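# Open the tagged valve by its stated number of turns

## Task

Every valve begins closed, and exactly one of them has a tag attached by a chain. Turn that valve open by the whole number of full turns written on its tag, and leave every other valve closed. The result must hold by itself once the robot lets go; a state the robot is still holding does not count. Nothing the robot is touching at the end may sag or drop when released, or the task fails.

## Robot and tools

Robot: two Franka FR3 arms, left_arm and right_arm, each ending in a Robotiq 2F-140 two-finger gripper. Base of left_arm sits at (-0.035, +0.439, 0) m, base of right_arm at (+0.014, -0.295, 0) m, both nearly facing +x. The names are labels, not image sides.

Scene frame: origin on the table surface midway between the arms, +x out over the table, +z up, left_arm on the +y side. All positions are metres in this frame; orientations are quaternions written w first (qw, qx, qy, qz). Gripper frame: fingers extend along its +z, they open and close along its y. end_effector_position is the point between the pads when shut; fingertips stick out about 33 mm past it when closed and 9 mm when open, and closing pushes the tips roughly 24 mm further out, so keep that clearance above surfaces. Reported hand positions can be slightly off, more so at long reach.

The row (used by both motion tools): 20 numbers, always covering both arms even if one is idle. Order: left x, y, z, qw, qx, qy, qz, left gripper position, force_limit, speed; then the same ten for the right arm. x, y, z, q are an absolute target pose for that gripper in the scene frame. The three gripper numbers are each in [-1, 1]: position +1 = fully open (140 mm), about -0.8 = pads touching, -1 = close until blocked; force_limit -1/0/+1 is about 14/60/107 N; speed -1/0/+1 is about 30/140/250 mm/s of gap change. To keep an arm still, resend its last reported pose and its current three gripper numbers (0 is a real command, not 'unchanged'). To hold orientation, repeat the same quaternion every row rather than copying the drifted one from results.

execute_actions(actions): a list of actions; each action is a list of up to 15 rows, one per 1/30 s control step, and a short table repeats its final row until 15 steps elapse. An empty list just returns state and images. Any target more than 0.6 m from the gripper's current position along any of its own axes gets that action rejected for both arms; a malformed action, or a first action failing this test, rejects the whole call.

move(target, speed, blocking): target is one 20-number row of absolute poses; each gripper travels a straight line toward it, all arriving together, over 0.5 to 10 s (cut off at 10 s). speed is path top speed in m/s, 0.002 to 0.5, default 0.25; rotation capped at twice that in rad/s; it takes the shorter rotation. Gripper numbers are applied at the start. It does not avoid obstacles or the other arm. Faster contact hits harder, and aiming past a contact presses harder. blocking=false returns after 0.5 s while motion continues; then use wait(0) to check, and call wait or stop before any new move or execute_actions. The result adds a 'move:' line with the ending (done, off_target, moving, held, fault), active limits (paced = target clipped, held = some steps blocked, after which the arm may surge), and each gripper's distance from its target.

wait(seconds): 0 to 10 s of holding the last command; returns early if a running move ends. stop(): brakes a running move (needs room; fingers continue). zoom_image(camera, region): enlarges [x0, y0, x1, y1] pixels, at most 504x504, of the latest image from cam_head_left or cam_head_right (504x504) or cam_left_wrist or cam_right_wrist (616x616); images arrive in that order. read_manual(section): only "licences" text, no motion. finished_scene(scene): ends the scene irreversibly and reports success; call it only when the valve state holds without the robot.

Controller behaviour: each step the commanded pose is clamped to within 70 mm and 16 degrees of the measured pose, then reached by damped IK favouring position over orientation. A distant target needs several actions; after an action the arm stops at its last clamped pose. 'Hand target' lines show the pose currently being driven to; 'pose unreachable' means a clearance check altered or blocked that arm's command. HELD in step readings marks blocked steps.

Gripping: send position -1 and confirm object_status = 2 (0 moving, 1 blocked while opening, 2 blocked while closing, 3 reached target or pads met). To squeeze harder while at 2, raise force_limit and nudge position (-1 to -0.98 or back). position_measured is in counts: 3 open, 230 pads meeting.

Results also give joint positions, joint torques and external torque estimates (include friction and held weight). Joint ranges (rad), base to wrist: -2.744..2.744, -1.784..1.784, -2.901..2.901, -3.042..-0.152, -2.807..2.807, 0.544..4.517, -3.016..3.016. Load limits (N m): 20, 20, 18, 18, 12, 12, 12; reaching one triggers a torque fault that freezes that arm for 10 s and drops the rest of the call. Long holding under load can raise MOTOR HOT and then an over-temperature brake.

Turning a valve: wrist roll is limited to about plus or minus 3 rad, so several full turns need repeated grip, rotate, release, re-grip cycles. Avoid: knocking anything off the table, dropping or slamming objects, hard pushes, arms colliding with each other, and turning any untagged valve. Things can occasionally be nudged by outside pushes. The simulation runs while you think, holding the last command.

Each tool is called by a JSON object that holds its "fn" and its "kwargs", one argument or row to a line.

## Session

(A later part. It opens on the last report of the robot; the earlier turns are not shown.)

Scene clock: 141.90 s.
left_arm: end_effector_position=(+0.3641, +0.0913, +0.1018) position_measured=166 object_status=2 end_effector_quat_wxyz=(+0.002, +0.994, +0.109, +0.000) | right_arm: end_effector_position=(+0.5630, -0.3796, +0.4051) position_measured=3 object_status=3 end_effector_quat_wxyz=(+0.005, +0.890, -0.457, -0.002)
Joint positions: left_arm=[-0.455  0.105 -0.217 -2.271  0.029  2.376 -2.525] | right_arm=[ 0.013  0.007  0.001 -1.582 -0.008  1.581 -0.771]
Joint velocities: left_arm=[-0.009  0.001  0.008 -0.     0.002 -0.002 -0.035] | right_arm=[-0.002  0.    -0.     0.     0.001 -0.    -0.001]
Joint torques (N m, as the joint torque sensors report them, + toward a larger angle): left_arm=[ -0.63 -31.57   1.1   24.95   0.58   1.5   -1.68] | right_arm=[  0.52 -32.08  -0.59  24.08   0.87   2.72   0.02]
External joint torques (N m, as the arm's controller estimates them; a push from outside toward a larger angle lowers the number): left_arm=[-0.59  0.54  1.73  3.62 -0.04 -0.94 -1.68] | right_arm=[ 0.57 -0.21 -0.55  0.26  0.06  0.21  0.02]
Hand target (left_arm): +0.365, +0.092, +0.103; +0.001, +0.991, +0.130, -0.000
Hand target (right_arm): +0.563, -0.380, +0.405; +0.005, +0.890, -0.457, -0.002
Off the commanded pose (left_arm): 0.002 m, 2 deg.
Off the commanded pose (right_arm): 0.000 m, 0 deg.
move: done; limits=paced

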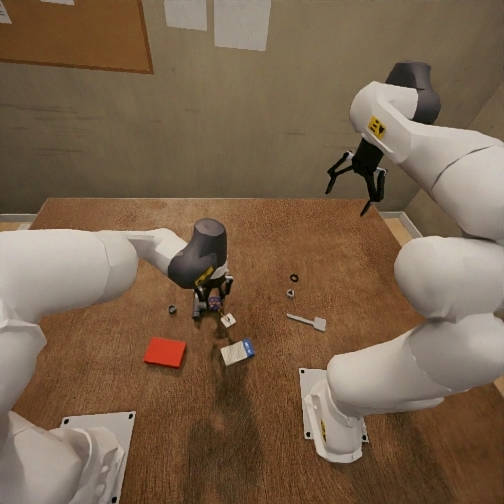

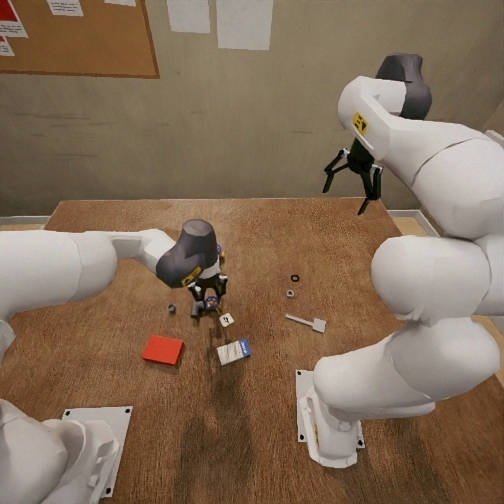

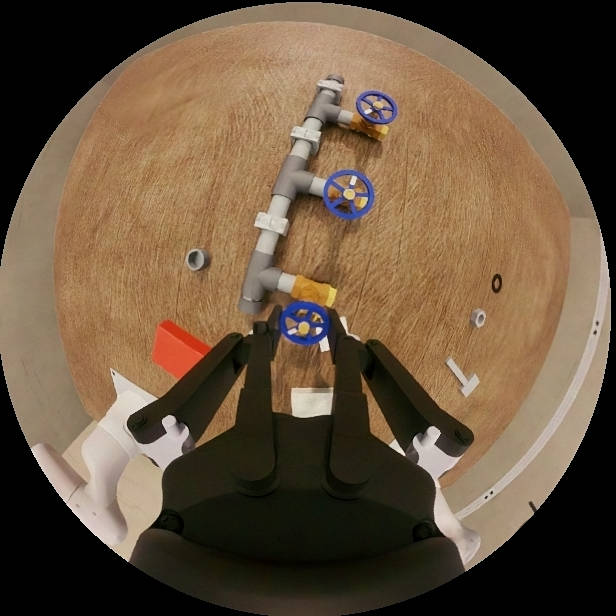

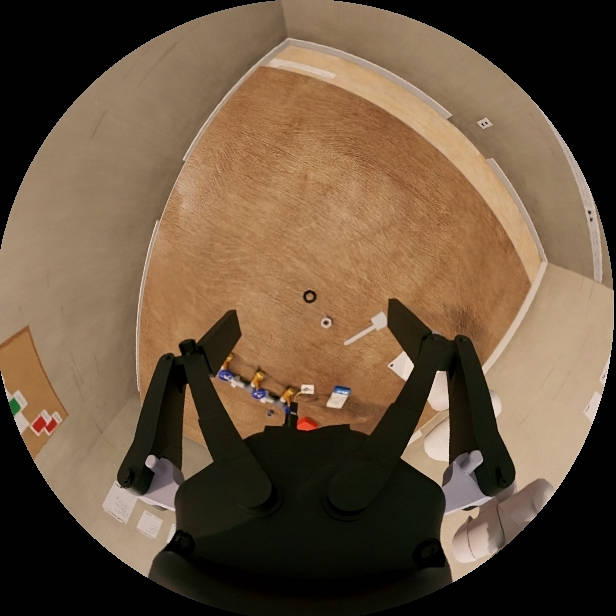

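{"fn": "move", "kwargs": {
  "target": [0.365,0.092,0.103,0,0.5,-0.866,0,0.1,0.2,1,0.563,-0.3796,0.4051,0.005,0.89,-0.457,-0.002,1,0,0],
  "speed": 0.5
}}

{"fn": "move", "kwargs": {
  "target": [0.365,0.092,0.103,0,-0.609,-0.793,0,0.1,0.2,1,0.563,-0.3796,0.4051,0.005,0.89,-0.457,-0.002,1,0,0],
  "speed": 0.5
}}

{"fn": "move", "kwargs": {
  "target": [0.365,0.092,0.103,0,0.5,-0.866,0,-1,0.2,1,0.563,-0.3796,0.4051,0.005,0.89,-0.457,-0.002,1,0,0],
  "speed": 0.5
}}

{"fn": "move", "kwargs": {
  "target": [0.365,0.092,0.103,0,0.991,0.1305,0,-1,0.2,1,0.563,-0.3796,0.4051,0.005,0.89,-0.457,-0.002,1,0,0],
  "speed": 0.5
}}

Scene clock: 153.03 s.
left_arm: end_effector_position=(+0.3657, +0.0919, +0.1038) position_measured=117 object_status=3 end_effector_quat_wxyz=(+0.002, -0.505, +0.863, -0.001) | right_arm: end_effector_position=(+0.5630, -0.3796, +0.4051) position_measured=3 object_status=3 end_effector_quat_wxyz=(+0.005, +0.890, -0.457, -0.002)
Joint positions: left_arm=[-0.096  0.12  -0.578 -2.266  0.099  2.368 -0.272] | right_arm=[ 0.013  0.007  0.001 -1.582 -0.008  1.581 -0.771]
Joint velocities: left_arm=[-0.001  0.     0.001  0.    -0.002 -0.     0.033] | right_arm=[ 0.002  0.    -0.001 -0.001  0.     0.     0.   ]
Joint torques (N m, as the joint torque sensors report them, + toward a larger angle): left_arm=[  0.96 -26.92  -1.9   22.88   0.06   2.01   0.28] | right_arm=[  0.71 -32.34  -1.05  24.25   0.86   2.76   0.  ]
External joint torques (N m, as the arm's controller estimates them; a push from outside toward a larger angle lowers the number): left_arm=[ 0.93  1.82 -0.03  1.37 -0.5  -0.51  0.28] | right_arm=[ 0.67 -0.55 -1.09  0.5   0.04  0.25  0.  ]
Hand target (left_arm): +0.365, +0.092, +0.103; +0.000, -0.500, +0.866, +0.000
Hand target (right_arm): +0.563, -0.380, +0.405; +0.005, +0.890, -0.457, -0.002
Off the commanded pose (left_arm): 0.001 m, 1 deg.
Off the commanded pose (right_arm): 0.000 m, 0 deg.
move: done; limits=paced

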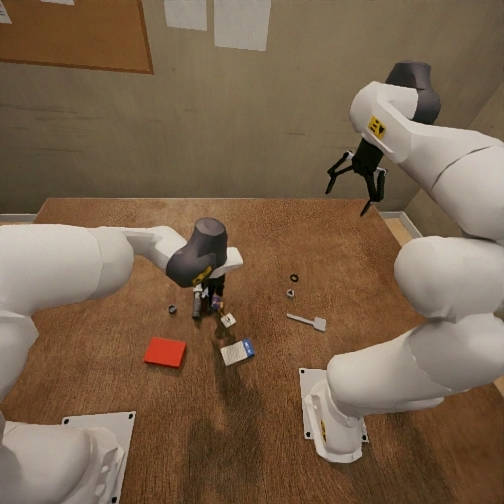

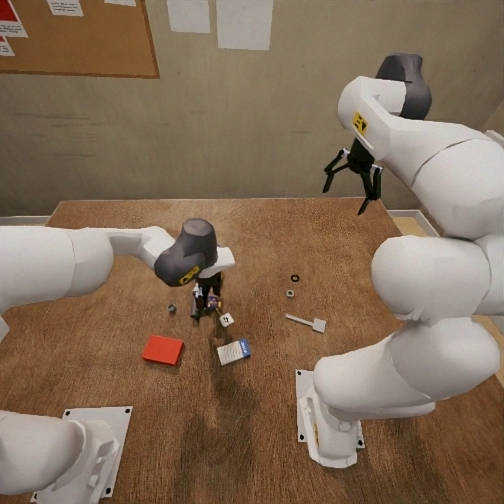

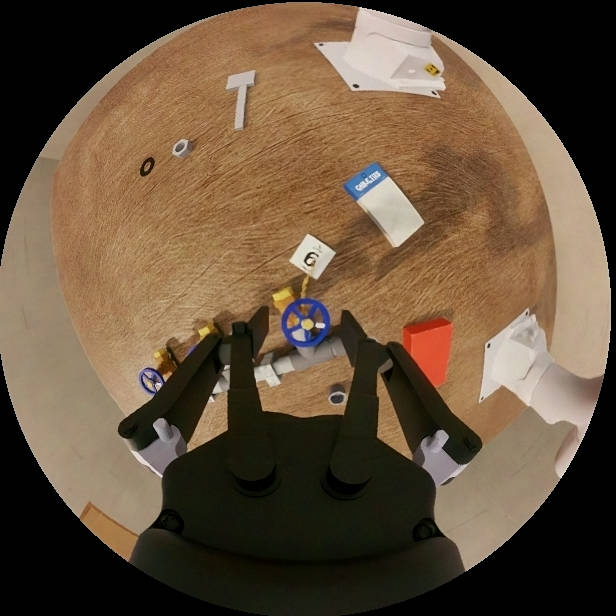

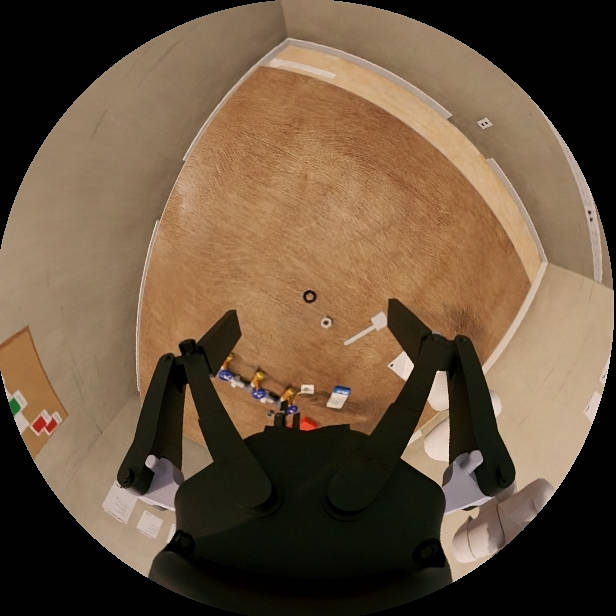

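Scene clock: 156.90 s.
left_arm: end_effector_position=(+0.3650, +0.0912, +0.1035) position_measured=117 object_status=3 end_effector_quat_wxyz=(+0.001, +0.605, +0.796, +0.001) | right_arm: end_effector_position=(+0.5630, -0.3796, +0.4051) position_measured=3 object_status=3 end_effector_quat_wxyz=(+0.005, +0.890, -0.457, -0.002)
Joint positions: left_arm=[ 0.576  0.342 -1.271 -2.247  0.447  2.302  1.839] | right_arm=[ 0.013  0.007  0.001 -1.582 -0.008  1.581 -0.771]
Joint velocities: left_arm=[ 0.001  0.    -0.001  0.     0.002 -0.002  0.025] | right_arm=[-0.001 -0.001 -0.    -0.002  0.     0.    -0.001]
Joint torques (N m, as the joint torque sensors report them, + toward a larger angle): left_arm=[  0.61 -15.96 -10.33  21.51   1.18   1.97   0.21] | right_arm=[  0.65 -32.25  -0.75  24.33   0.86   2.74  -0.03]
External joint torques (N m, as the arm's controller estimates them; a push from outside toward a larger angle lowers the number): left_arm=[ 0.69  1.52 -0.51  0.93  0.56 -0.45  0.21] | right_arm=[ 0.63 -0.56 -0.78  0.64  0.05  0.24 -0.03]
Hand target (left_arm): +0.365, +0.092, +0.103; -0.001, +0.610, +0.793, +0.001
Hand target (right_arm): +0.563, -0.380, +0.405; +0.005, +0.890, -0.457, -0.002
Off the commanded pose (left_arm): 0.001 m, 1 deg.
Off the commanded pose (right_arm): 0.000 m, 0 deg.
move: done; limits=paced

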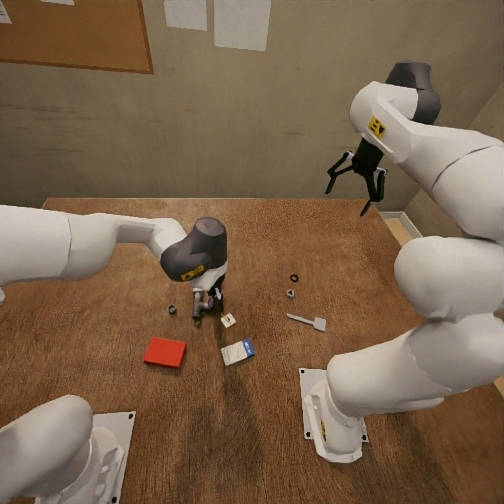

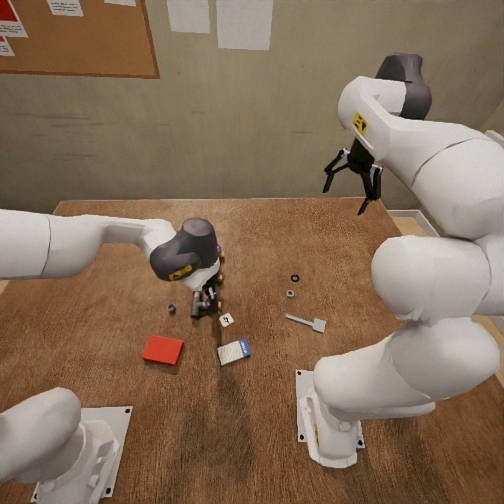

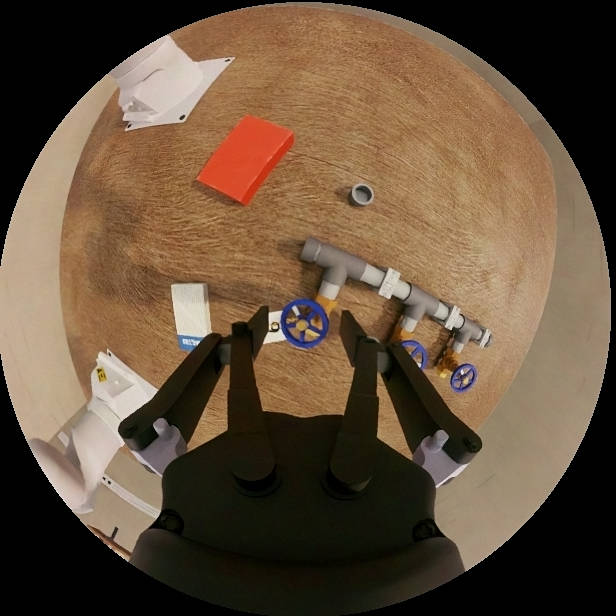

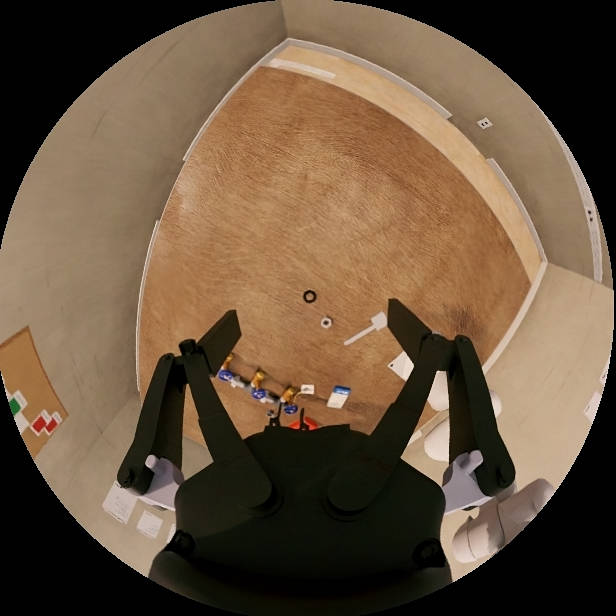

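Scene clock: 161.17 s.
left_arm: end_effector_position=(+0.3650, +0.0923, +0.1026) position_measured=166 object_status=2 end_effector_quat_wxyz=(+0.001, -0.486, +0.874, -0.002) | right_arm: end_effector_position=(+0.5630, -0.3796, +0.4051) position_measured=3 object_status=3 end_effector_quat_wxyz=(+0.005, +0.890, -0.457, -0.002)
Joint positions: left_arm=[-0.093  0.121 -0.58  -2.27   0.095  2.372 -0.225] | right_arm=[ 0.013  0.007  0.001 -1.582 -0.008  1.581 -0.771]
Joint velocities: left_arm=[-0.01   0.     0.008  0.001  0.003 -0.002 -0.032] | right_arm=[ 0.     0.    -0.001 -0.     0.    -0.    -0.001]
Joint torques (N m, as the joint torque sensors report them, + toward a larger angle): left_arm=[  0.1  -26.7   -0.83  25.14  -0.12   1.9   -1.21] | right_arm=[  0.73 -32.53  -0.71  24.2    0.87   2.76  -0.03]
External joint torques (N m, as the arm's controller estimates them; a push from outside toward a larger angle lowers the number): left_arm=[ 0.13  1.94  1.12  3.7  -0.67 -0.6  -1.21] | right_arm=[ 0.83 -0.95 -0.62  0.53  0.07  0.26 -0.03]
Hand target (left_arm): +0.365, +0.092, +0.103; -0.001, -0.501, +0.866, -0.001
Hand target (right_arm): +0.563, -0.380, +0.405; +0.005, +0.890, -0.457, -0.002
Off the commanded pose (left_arm): 0.000 m, 2 deg.
Off the commanded pose (right_arm): 0.000 m, 0 deg.
move: done; limits=paced

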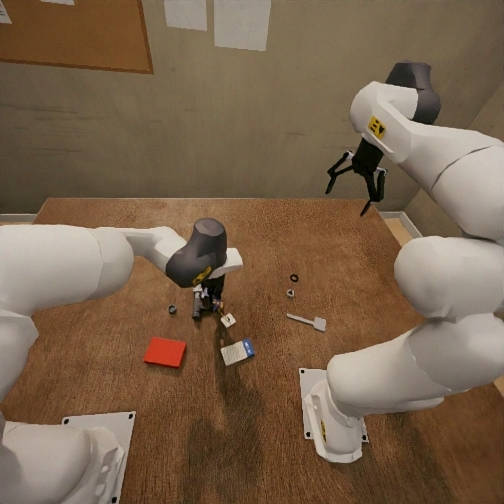

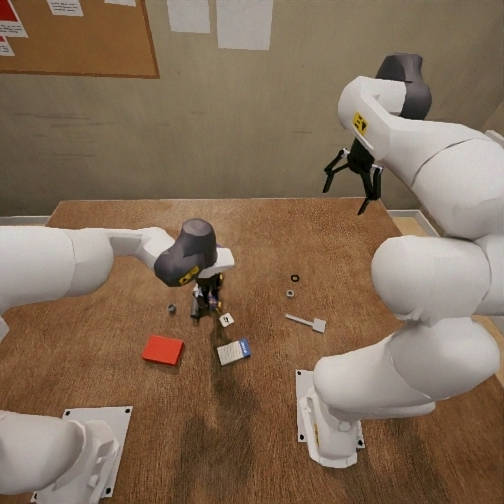

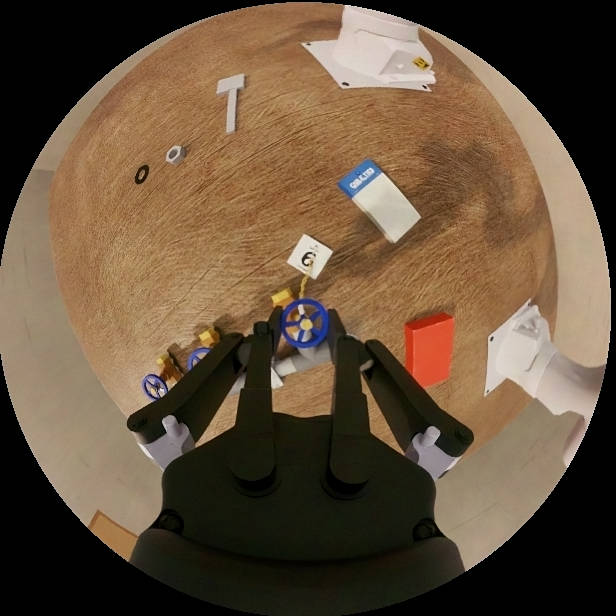

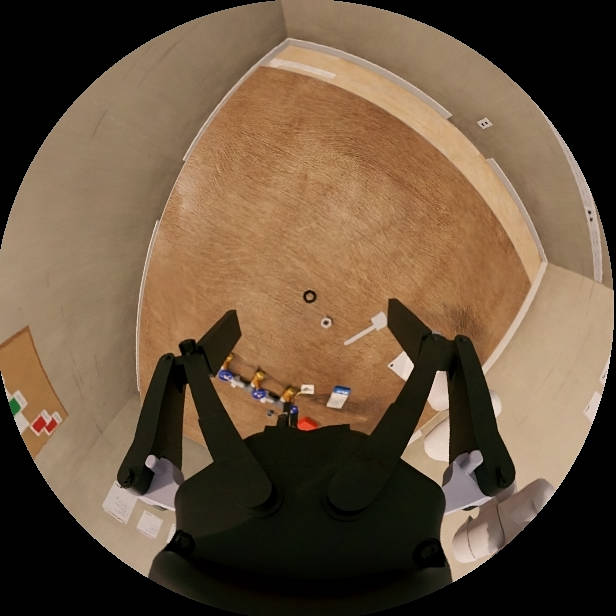

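Scene clock: 165.60 s.
left_arm: end_effector_position=(+0.3637, +0.0912, +0.1022) position_measured=166 object_status=2 end_effector_quat_wxyz=(+0.002, +0.994, +0.110, +0.000) | right_arm: end_effector_position=(+0.5630, -0.3796, +0.4051) position_measured=3 object_status=3 end_effector_quat_wxyz=(+0.005, +0.890, -0.457, -0.002)
Joint positions: left_arm=[-0.477  0.104 -0.196 -2.271  0.026  2.375 -2.525] | right_arm=[ 0.013  0.007  0.001 -1.582 -0.008  1.581 -0.771]
Joint velocities: left_arm=[-0.009 -0.     0.007 -0.     0.001  0.    -0.031] | right_arm=[ 0.001  0.001  0.001  0.     0.001 -0.001 -0.   ]
Joint torques (N m, as the joint torque sensors report them, + toward a larger angle): left_arm=[  0.44 -30.71   1.72  24.88   0.75   1.7   -1.67] | right_arm=[  0.49 -32.41  -0.8   24.25   0.86   2.74  -0.04]
External joint torques (N m, as the arm's controller estimates them; a push from outside toward a larger angle lowers the number): left_arm=[ 0.3   1.68  2.1   3.42  0.12 -0.79 -1.66] | right_arm=[ 0.36 -0.63 -0.94  0.48  0.04  0.23 -0.04]
Hand target (left_arm): +0.365, +0.092, +0.103; +0.001, +0.991, +0.130, -0.000
Hand target (right_arm): +0.563, -0.380, +0.405; +0.005, +0.890, -0.457, -0.002
Off the commanded pose (left_arm): 0.002 m, 2 deg.
Off the commanded pose (right_arm): 0.000 m, 0 deg.
move: done; limits=paced

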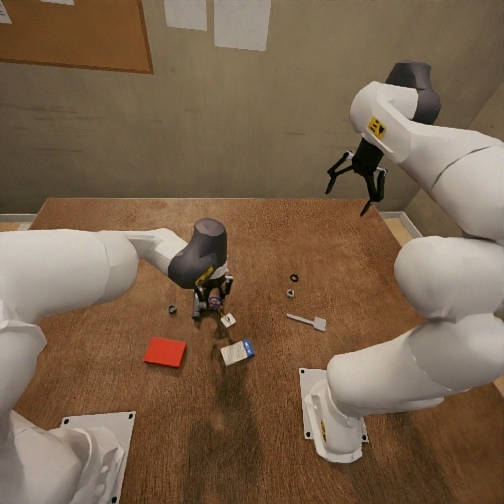

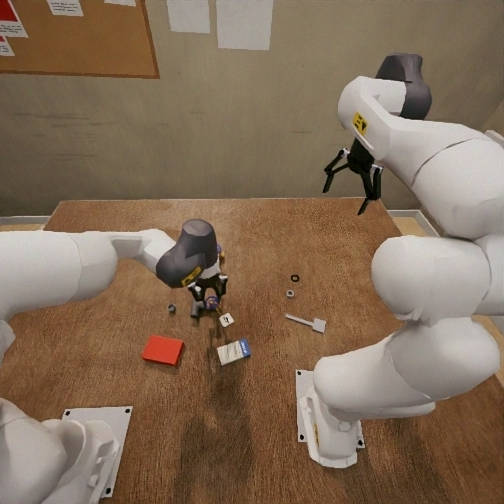

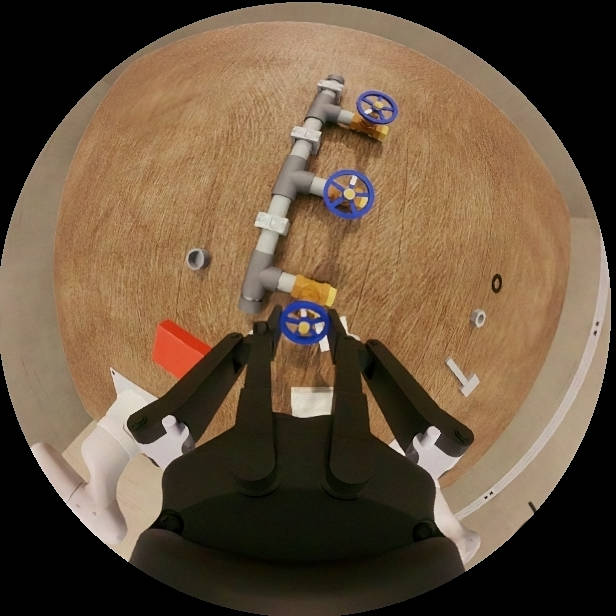

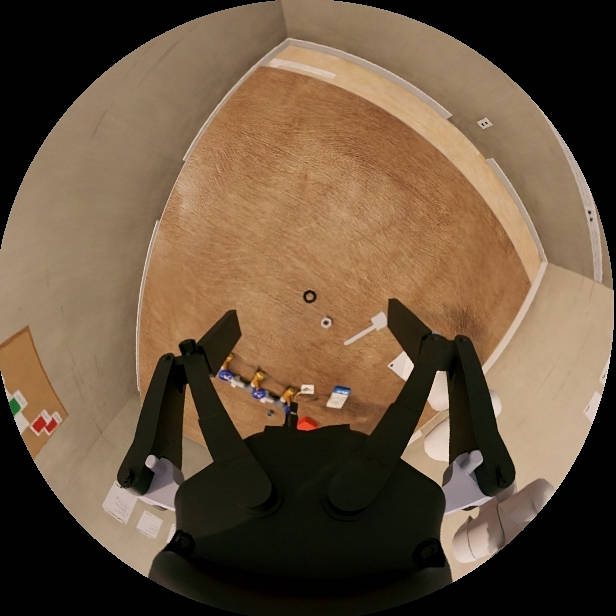

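{"fn": "move", "kwargs": {
  "target": [0.365,0.092,0.103,0,0.5,-0.866,0,0.1,0.2,1,0.563,-0.3796,0.4051,0.005,0.89,-0.457,-0.002,1,0,0],
  "speed": 0.5
}}

{"fn": "move", "kwargs": {
  "target": [0.365,0.092,0.103,0,-0.609,-0.793,0,0.1,0.2,1,0.563,-0.3796,0.4051,0.005,0.89,-0.457,-0.002,1,0,0],
  "speed": 0.5
}}

{"fn": "move", "kwargs": {
  "target": [0.365,0.092,0.103,0,0.5,-0.866,0,-1,0.2,1,0.563,-0.3796,0.4051,0.005,0.89,-0.457,-0.002,1,0,0],
  "speed": 0.5
}}

{"fn": "move", "kwargs": {
  "target": [0.365,0.092,0.103,0,0.991,0.1305,0,-1,0.2,1,0.563,-0.3796,0.4051,0.005,0.89,-0.457,-0.002,1,0,0],
  "speed": 0.5
}}

{"fn": "zoom_image", "kwargs": {
  "camera": "cam_left_wrist",
  "region": [250, 270, 360, 380]
}}

Scene clock: 176.00 s.
left_arm: end_effector_position=(+0.3657, +0.0919, +0.1038) position_measured=117 object_status=3 end_effector_quat_wxyz=(+0.002, -0.505, +0.863, -0.001) | right_arm: end_effector_position=(+0.5630, -0.3796, +0.4051) position_measured=3 object_status=3 end_effector_quat_wxyz=(+0.005, +0.890, -0.457, -0.002)
Joint positions: left_arm=[-0.126  0.118 -0.547 -2.266  0.093  2.369 -0.268] | right_arm=[ 0.013  0.007  0.001 -1.582 -0.008  1.581 -0.771]
Joint velocities: left_arm=[ 0.001 -0.    -0.002  0.001 -0.001  0.001  0.034] | right_arm=[ 0.001  0.001  0.     0.001  0.    -0.     0.001]
Joint torques (N m, as the joint torque sensors report them, + toward a larger angle): left_arm=[  1.29 -27.17  -1.95  23.73   0.03   2.06   0.25] | right_arm=[  0.52 -32.27  -0.58  24.1    0.83   2.76  -0.06]
External joint torques (N m, as the arm's controller estimates them; a push from outside toward a larger angle lowers the number): left_arm=[ 1.32  2.02 -0.15  2.19 -0.54 -0.46  0.25] | right_arm=[ 0.43 -0.54 -0.67  0.36  0.01  0.25 -0.07]
Hand target (left_arm): +0.365, +0.092, +0.103; +0.000, -0.500, +0.866, +0.000
Hand target (right_arm): +0.563, -0.380, +0.405; +0.005, +0.890, -0.457, -0.002
Off the commanded pose (left_arm): 0.001 m, 1 deg.
Off the commanded pose (right_arm): 0.000 m, 0 deg.
move: done; limits=paced

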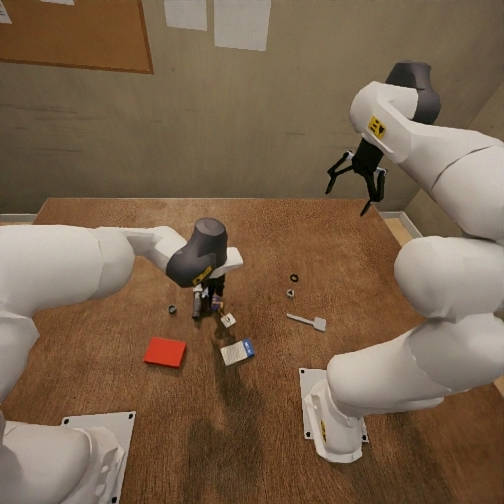

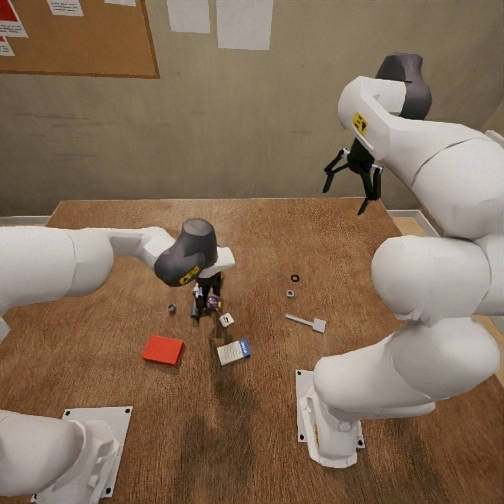

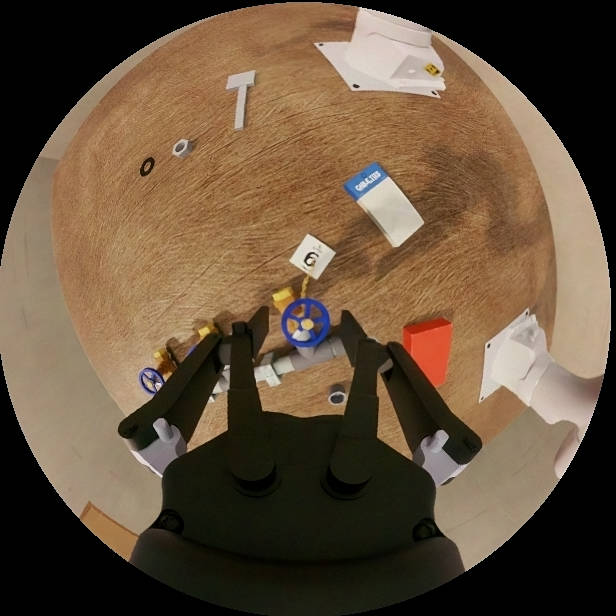

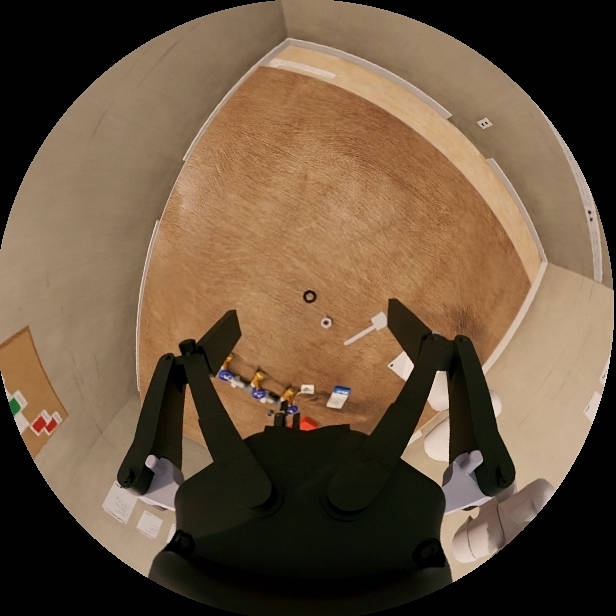

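Scene clock: 179.93 s.
left_arm: end_effector_position=(+0.3661, +0.0907, +0.1044) position_measured=117 object_status=3 end_effector_quat_wxyz=(+0.002, +0.604, +0.797, +0.000) | right_arm: end_effector_position=(+0.5630, -0.3796, +0.4051) position_measured=3 object_status=3 end_effector_quat_wxyz=(+0.005, +0.890, -0.457, -0.002)
Joint positions: left_arm=[ 0.522  0.289 -1.211 -2.25   0.376  2.322  1.888] | right_arm=[ 0.013  0.007  0.001 -1.582 -0.008  1.581 -0.771]
Joint velocities: left_arm=[-0.    -0.001 -0.003  0.001  0.003 -0.001  0.026] | right_arm=[-0.001  0.001  0.    -0.001  0.001  0.     0.   ]
Joint torques (N m, as the joint torque sensors report them, + toward a larger angle): left_arm=[  0.92 -16.24  -8.67  20.84   1.12   1.93   0.2 ] | right_arm=[  0.48 -32.46  -0.58  24.07   0.85   2.7   -0.04]
External joint torques (N m, as the arm's controller estimates them; a push from outside toward a larger angle lowers the number): left_arm=[ 1.11  1.87 -0.4  -0.08  0.5  -0.5   0.21] | right_arm=[ 0.52 -0.83 -0.55  0.41  0.04  0.21 -0.04]
Hand target (left_arm): +0.365, +0.092, +0.103; -0.000, +0.610, +0.793, +0.001
Hand target (right_arm): +0.563, -0.380, +0.405; +0.005, +0.890, -0.457, -0.002
Off the commanded pose (left_arm): 0.002 m, 1 deg.
Off the commanded pose (right_arm): 0.000 m, 0 deg.
move: done; limits=paced

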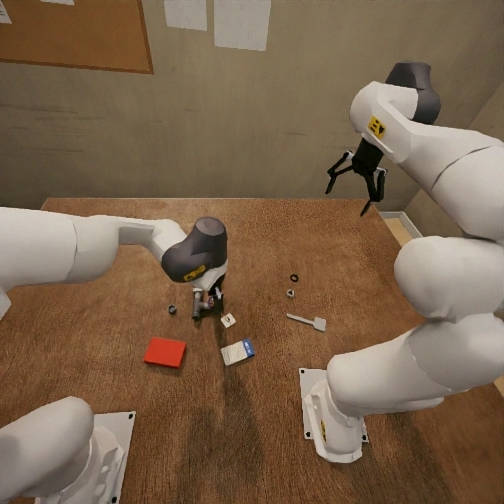

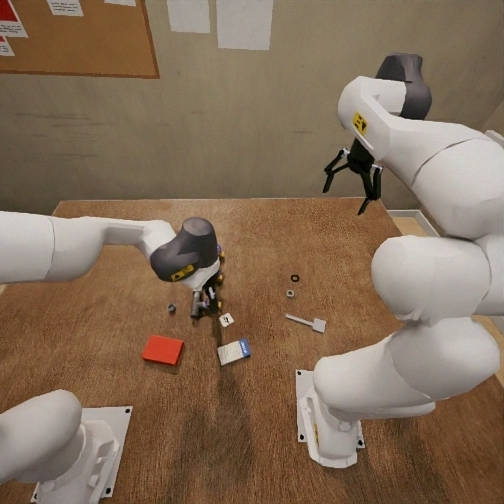

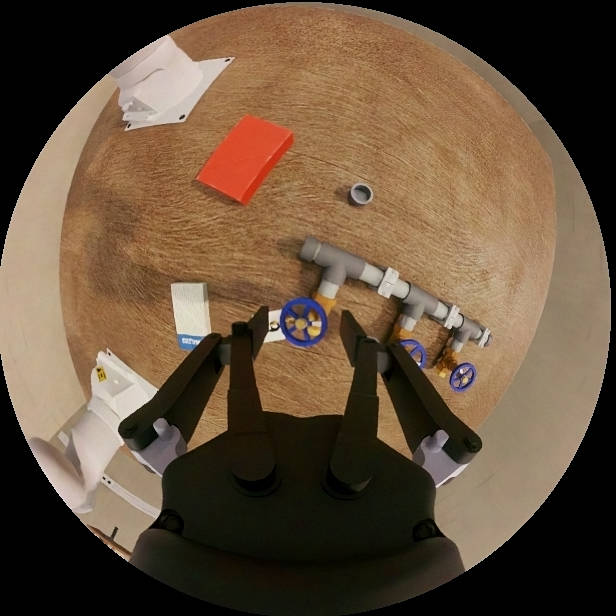

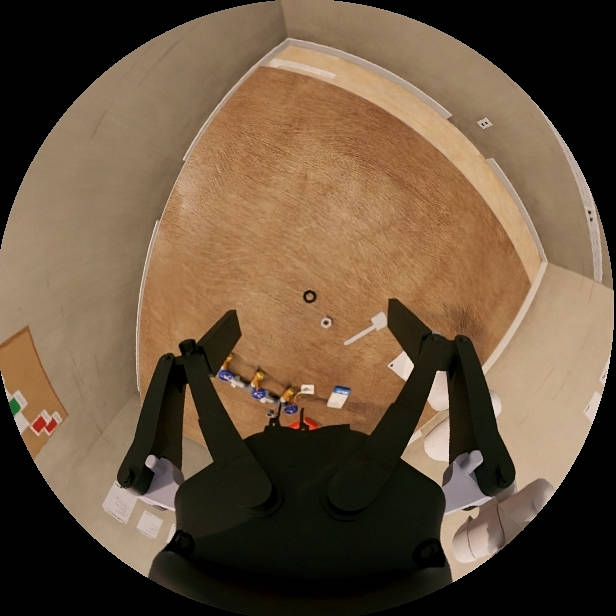

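Scene clock: 184.23 s.
left_arm: end_effector_position=(+0.3655, +0.0931, +0.1029) position_measured=166 object_status=2 end_effector_quat_wxyz=(+0.001, -0.486, +0.874, -0.001) | right_arm: end_effector_position=(+0.5630, -0.3796, +0.4051) position_measured=3 object_status=3 end_effector_quat_wxyz=(+0.005, +0.890, -0.457, -0.002)
Joint positions: left_arm=[-0.115  0.118 -0.556 -2.27   0.091  2.371 -0.222] | right_arm=[ 0.013  0.007  0.001 -1.582 -0.008  1.581 -0.771]
Joint velocities: left_arm=[-0.007 -0.     0.008  0.     0.003 -0.001 -0.034] | right_arm=[ 0.     0.001 -0.     0.001 -0.001 -0.     0.001]
Joint torques (N m, as the joint torque sensors report them, + toward a larger angle): left_arm=[ -0.83 -26.91  -0.88  24.94  -0.15   2.17  -1.05] | right_arm=[  0.58 -32.35  -0.98  24.48   0.87   2.77  -0.03]
External joint torques (N m, as the arm's controller estimates them; a push from outside toward a larger angle lowers the number): left_arm=[-1.02  2.08  0.75  3.43 -0.71 -0.35 -1.05] | right_arm=[ 0.54 -0.57 -1.03  0.7   0.05  0.26 -0.04]
Hand target (left_arm): +0.365, +0.092, +0.103; -0.001, -0.500, +0.866, -0.001
Hand target (right_arm): +0.563, -0.380, +0.405; +0.005, +0.890, -0.457, -0.002
Off the commanded pose (left_arm): 0.001 m, 2 deg.
Off the commanded pose (right_arm): 0.000 m, 0 deg.
move: done; limits=paced

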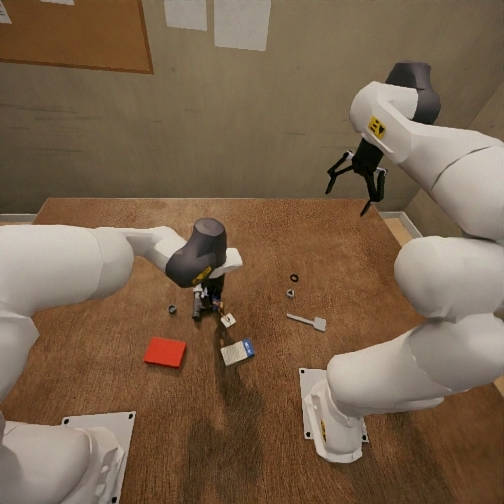

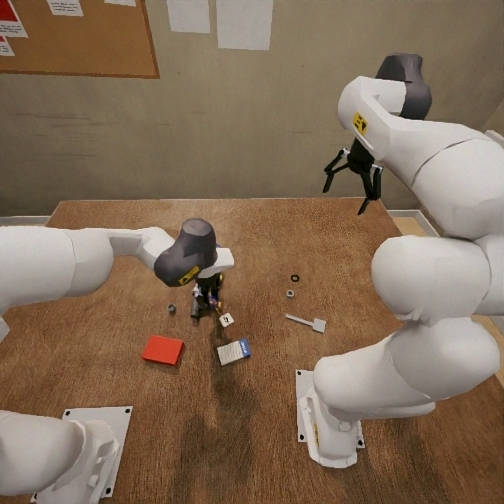

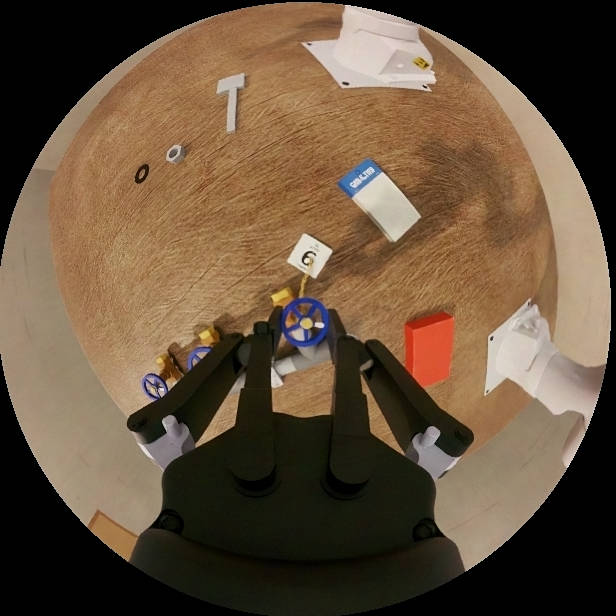

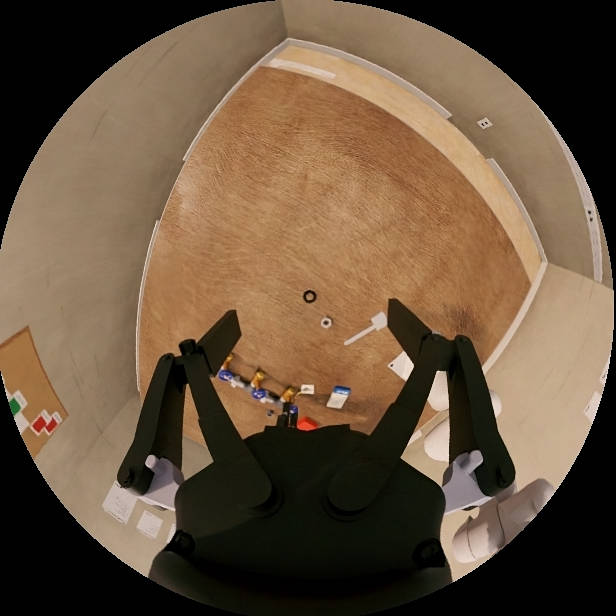

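Scene clock: 188.67 s.
left_arm: end_effector_position=(+0.3633, +0.0911, +0.1015) position_measured=166 object_status=2 end_effector_quat_wxyz=(+0.001, +0.994, +0.109, -0.000) | right_arm: end_effector_position=(+0.5630, -0.3796, +0.4051) position_measured=3 object_status=3 end_effector_quat_wxyz=(+0.005, +0.890, -0.457, -0.002)
Joint positions: left_arm=[-0.495  0.104 -0.178 -2.271  0.023  2.375 -2.523] | right_arm=[ 0.013  0.007  0.001 -1.582 -0.008  1.581 -0.771]
Joint velocities: left_arm=[-0.009 -0.     0.008  0.001  0.003 -0.001 -0.037] | right_arm=[ 0.001 -0.001  0.001 -0.001 -0.    -0.001 -0.002]
Joint torques (N m, as the joint torque sensors report them, + toward a larger angle): left_arm=[  0.19 -31.94   2.05  25.31   0.79   1.63  -1.55] | right_arm=[  0.62 -32.27  -0.54  24.29   0.88   2.77   0.03]
External joint torques (N m, as the arm's controller estimates them; a push from outside toward a larger angle lowers the number): left_arm=[ 0.17  0.57  2.49  3.88  0.16 -0.85 -1.55] | right_arm=[ 0.65 -0.32 -0.52  0.45  0.07  0.26  0.03]
Hand target (left_arm): +0.365, +0.092, +0.103; +0.001, +0.991, +0.130, -0.000
Hand target (right_arm): +0.563, -0.380, +0.405; +0.005, +0.890, -0.457, -0.002
Off the commanded pose (left_arm): 0.002 m, 2 deg.
Off the commanded pose (right_arm): 0.000 m, 0 deg.
move: done; limits=paced

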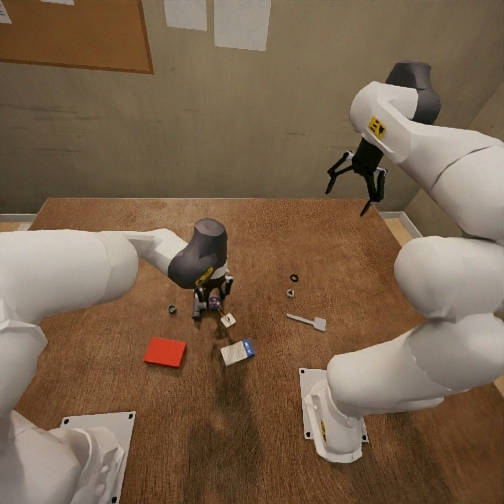

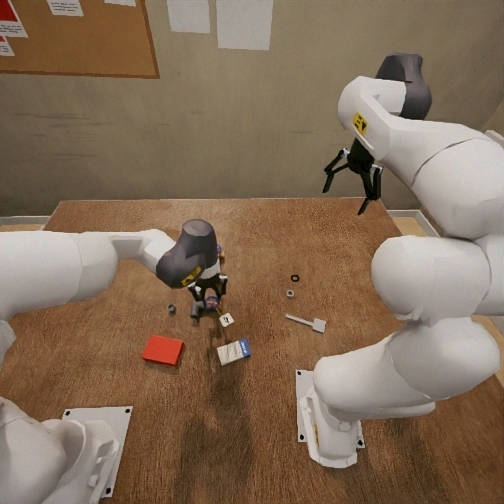

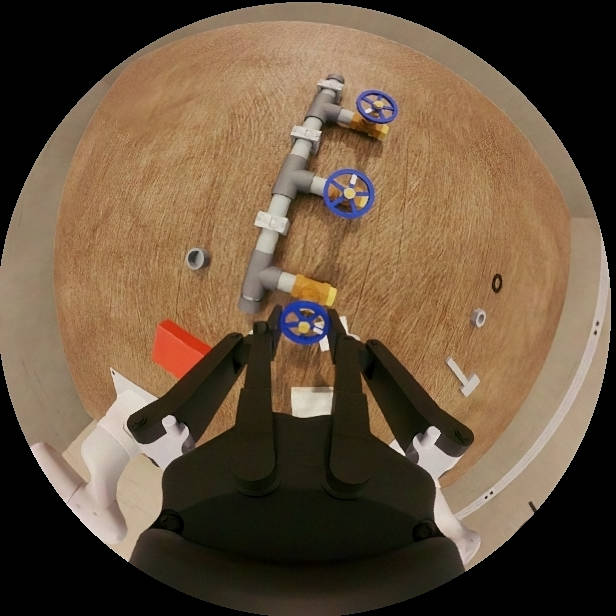

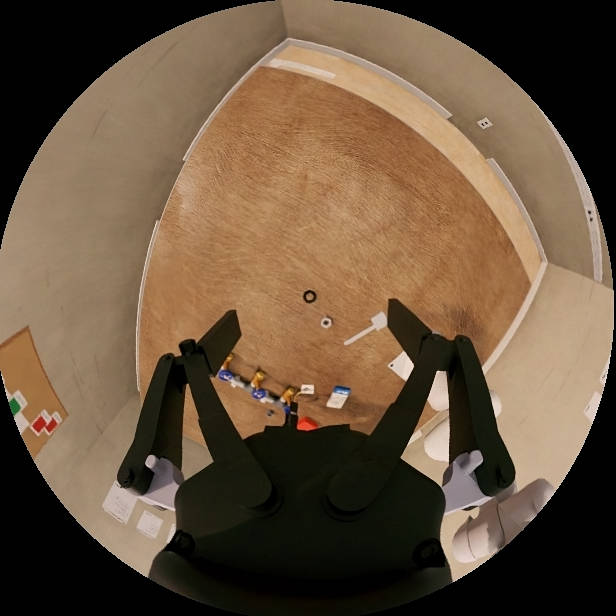

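Region (250, 270, 360, 380) of cam_left_wrist's 616x616 image, scaled by 4.582, with more detail than that image has.

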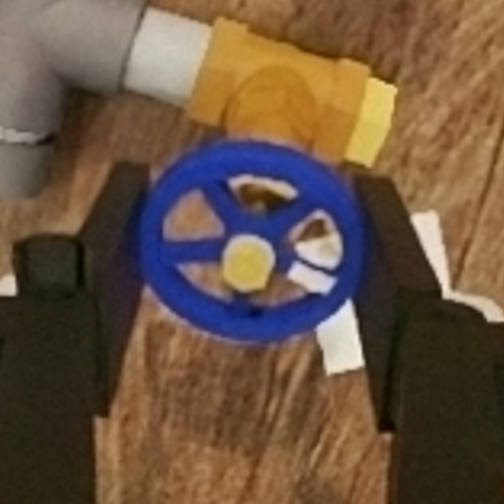

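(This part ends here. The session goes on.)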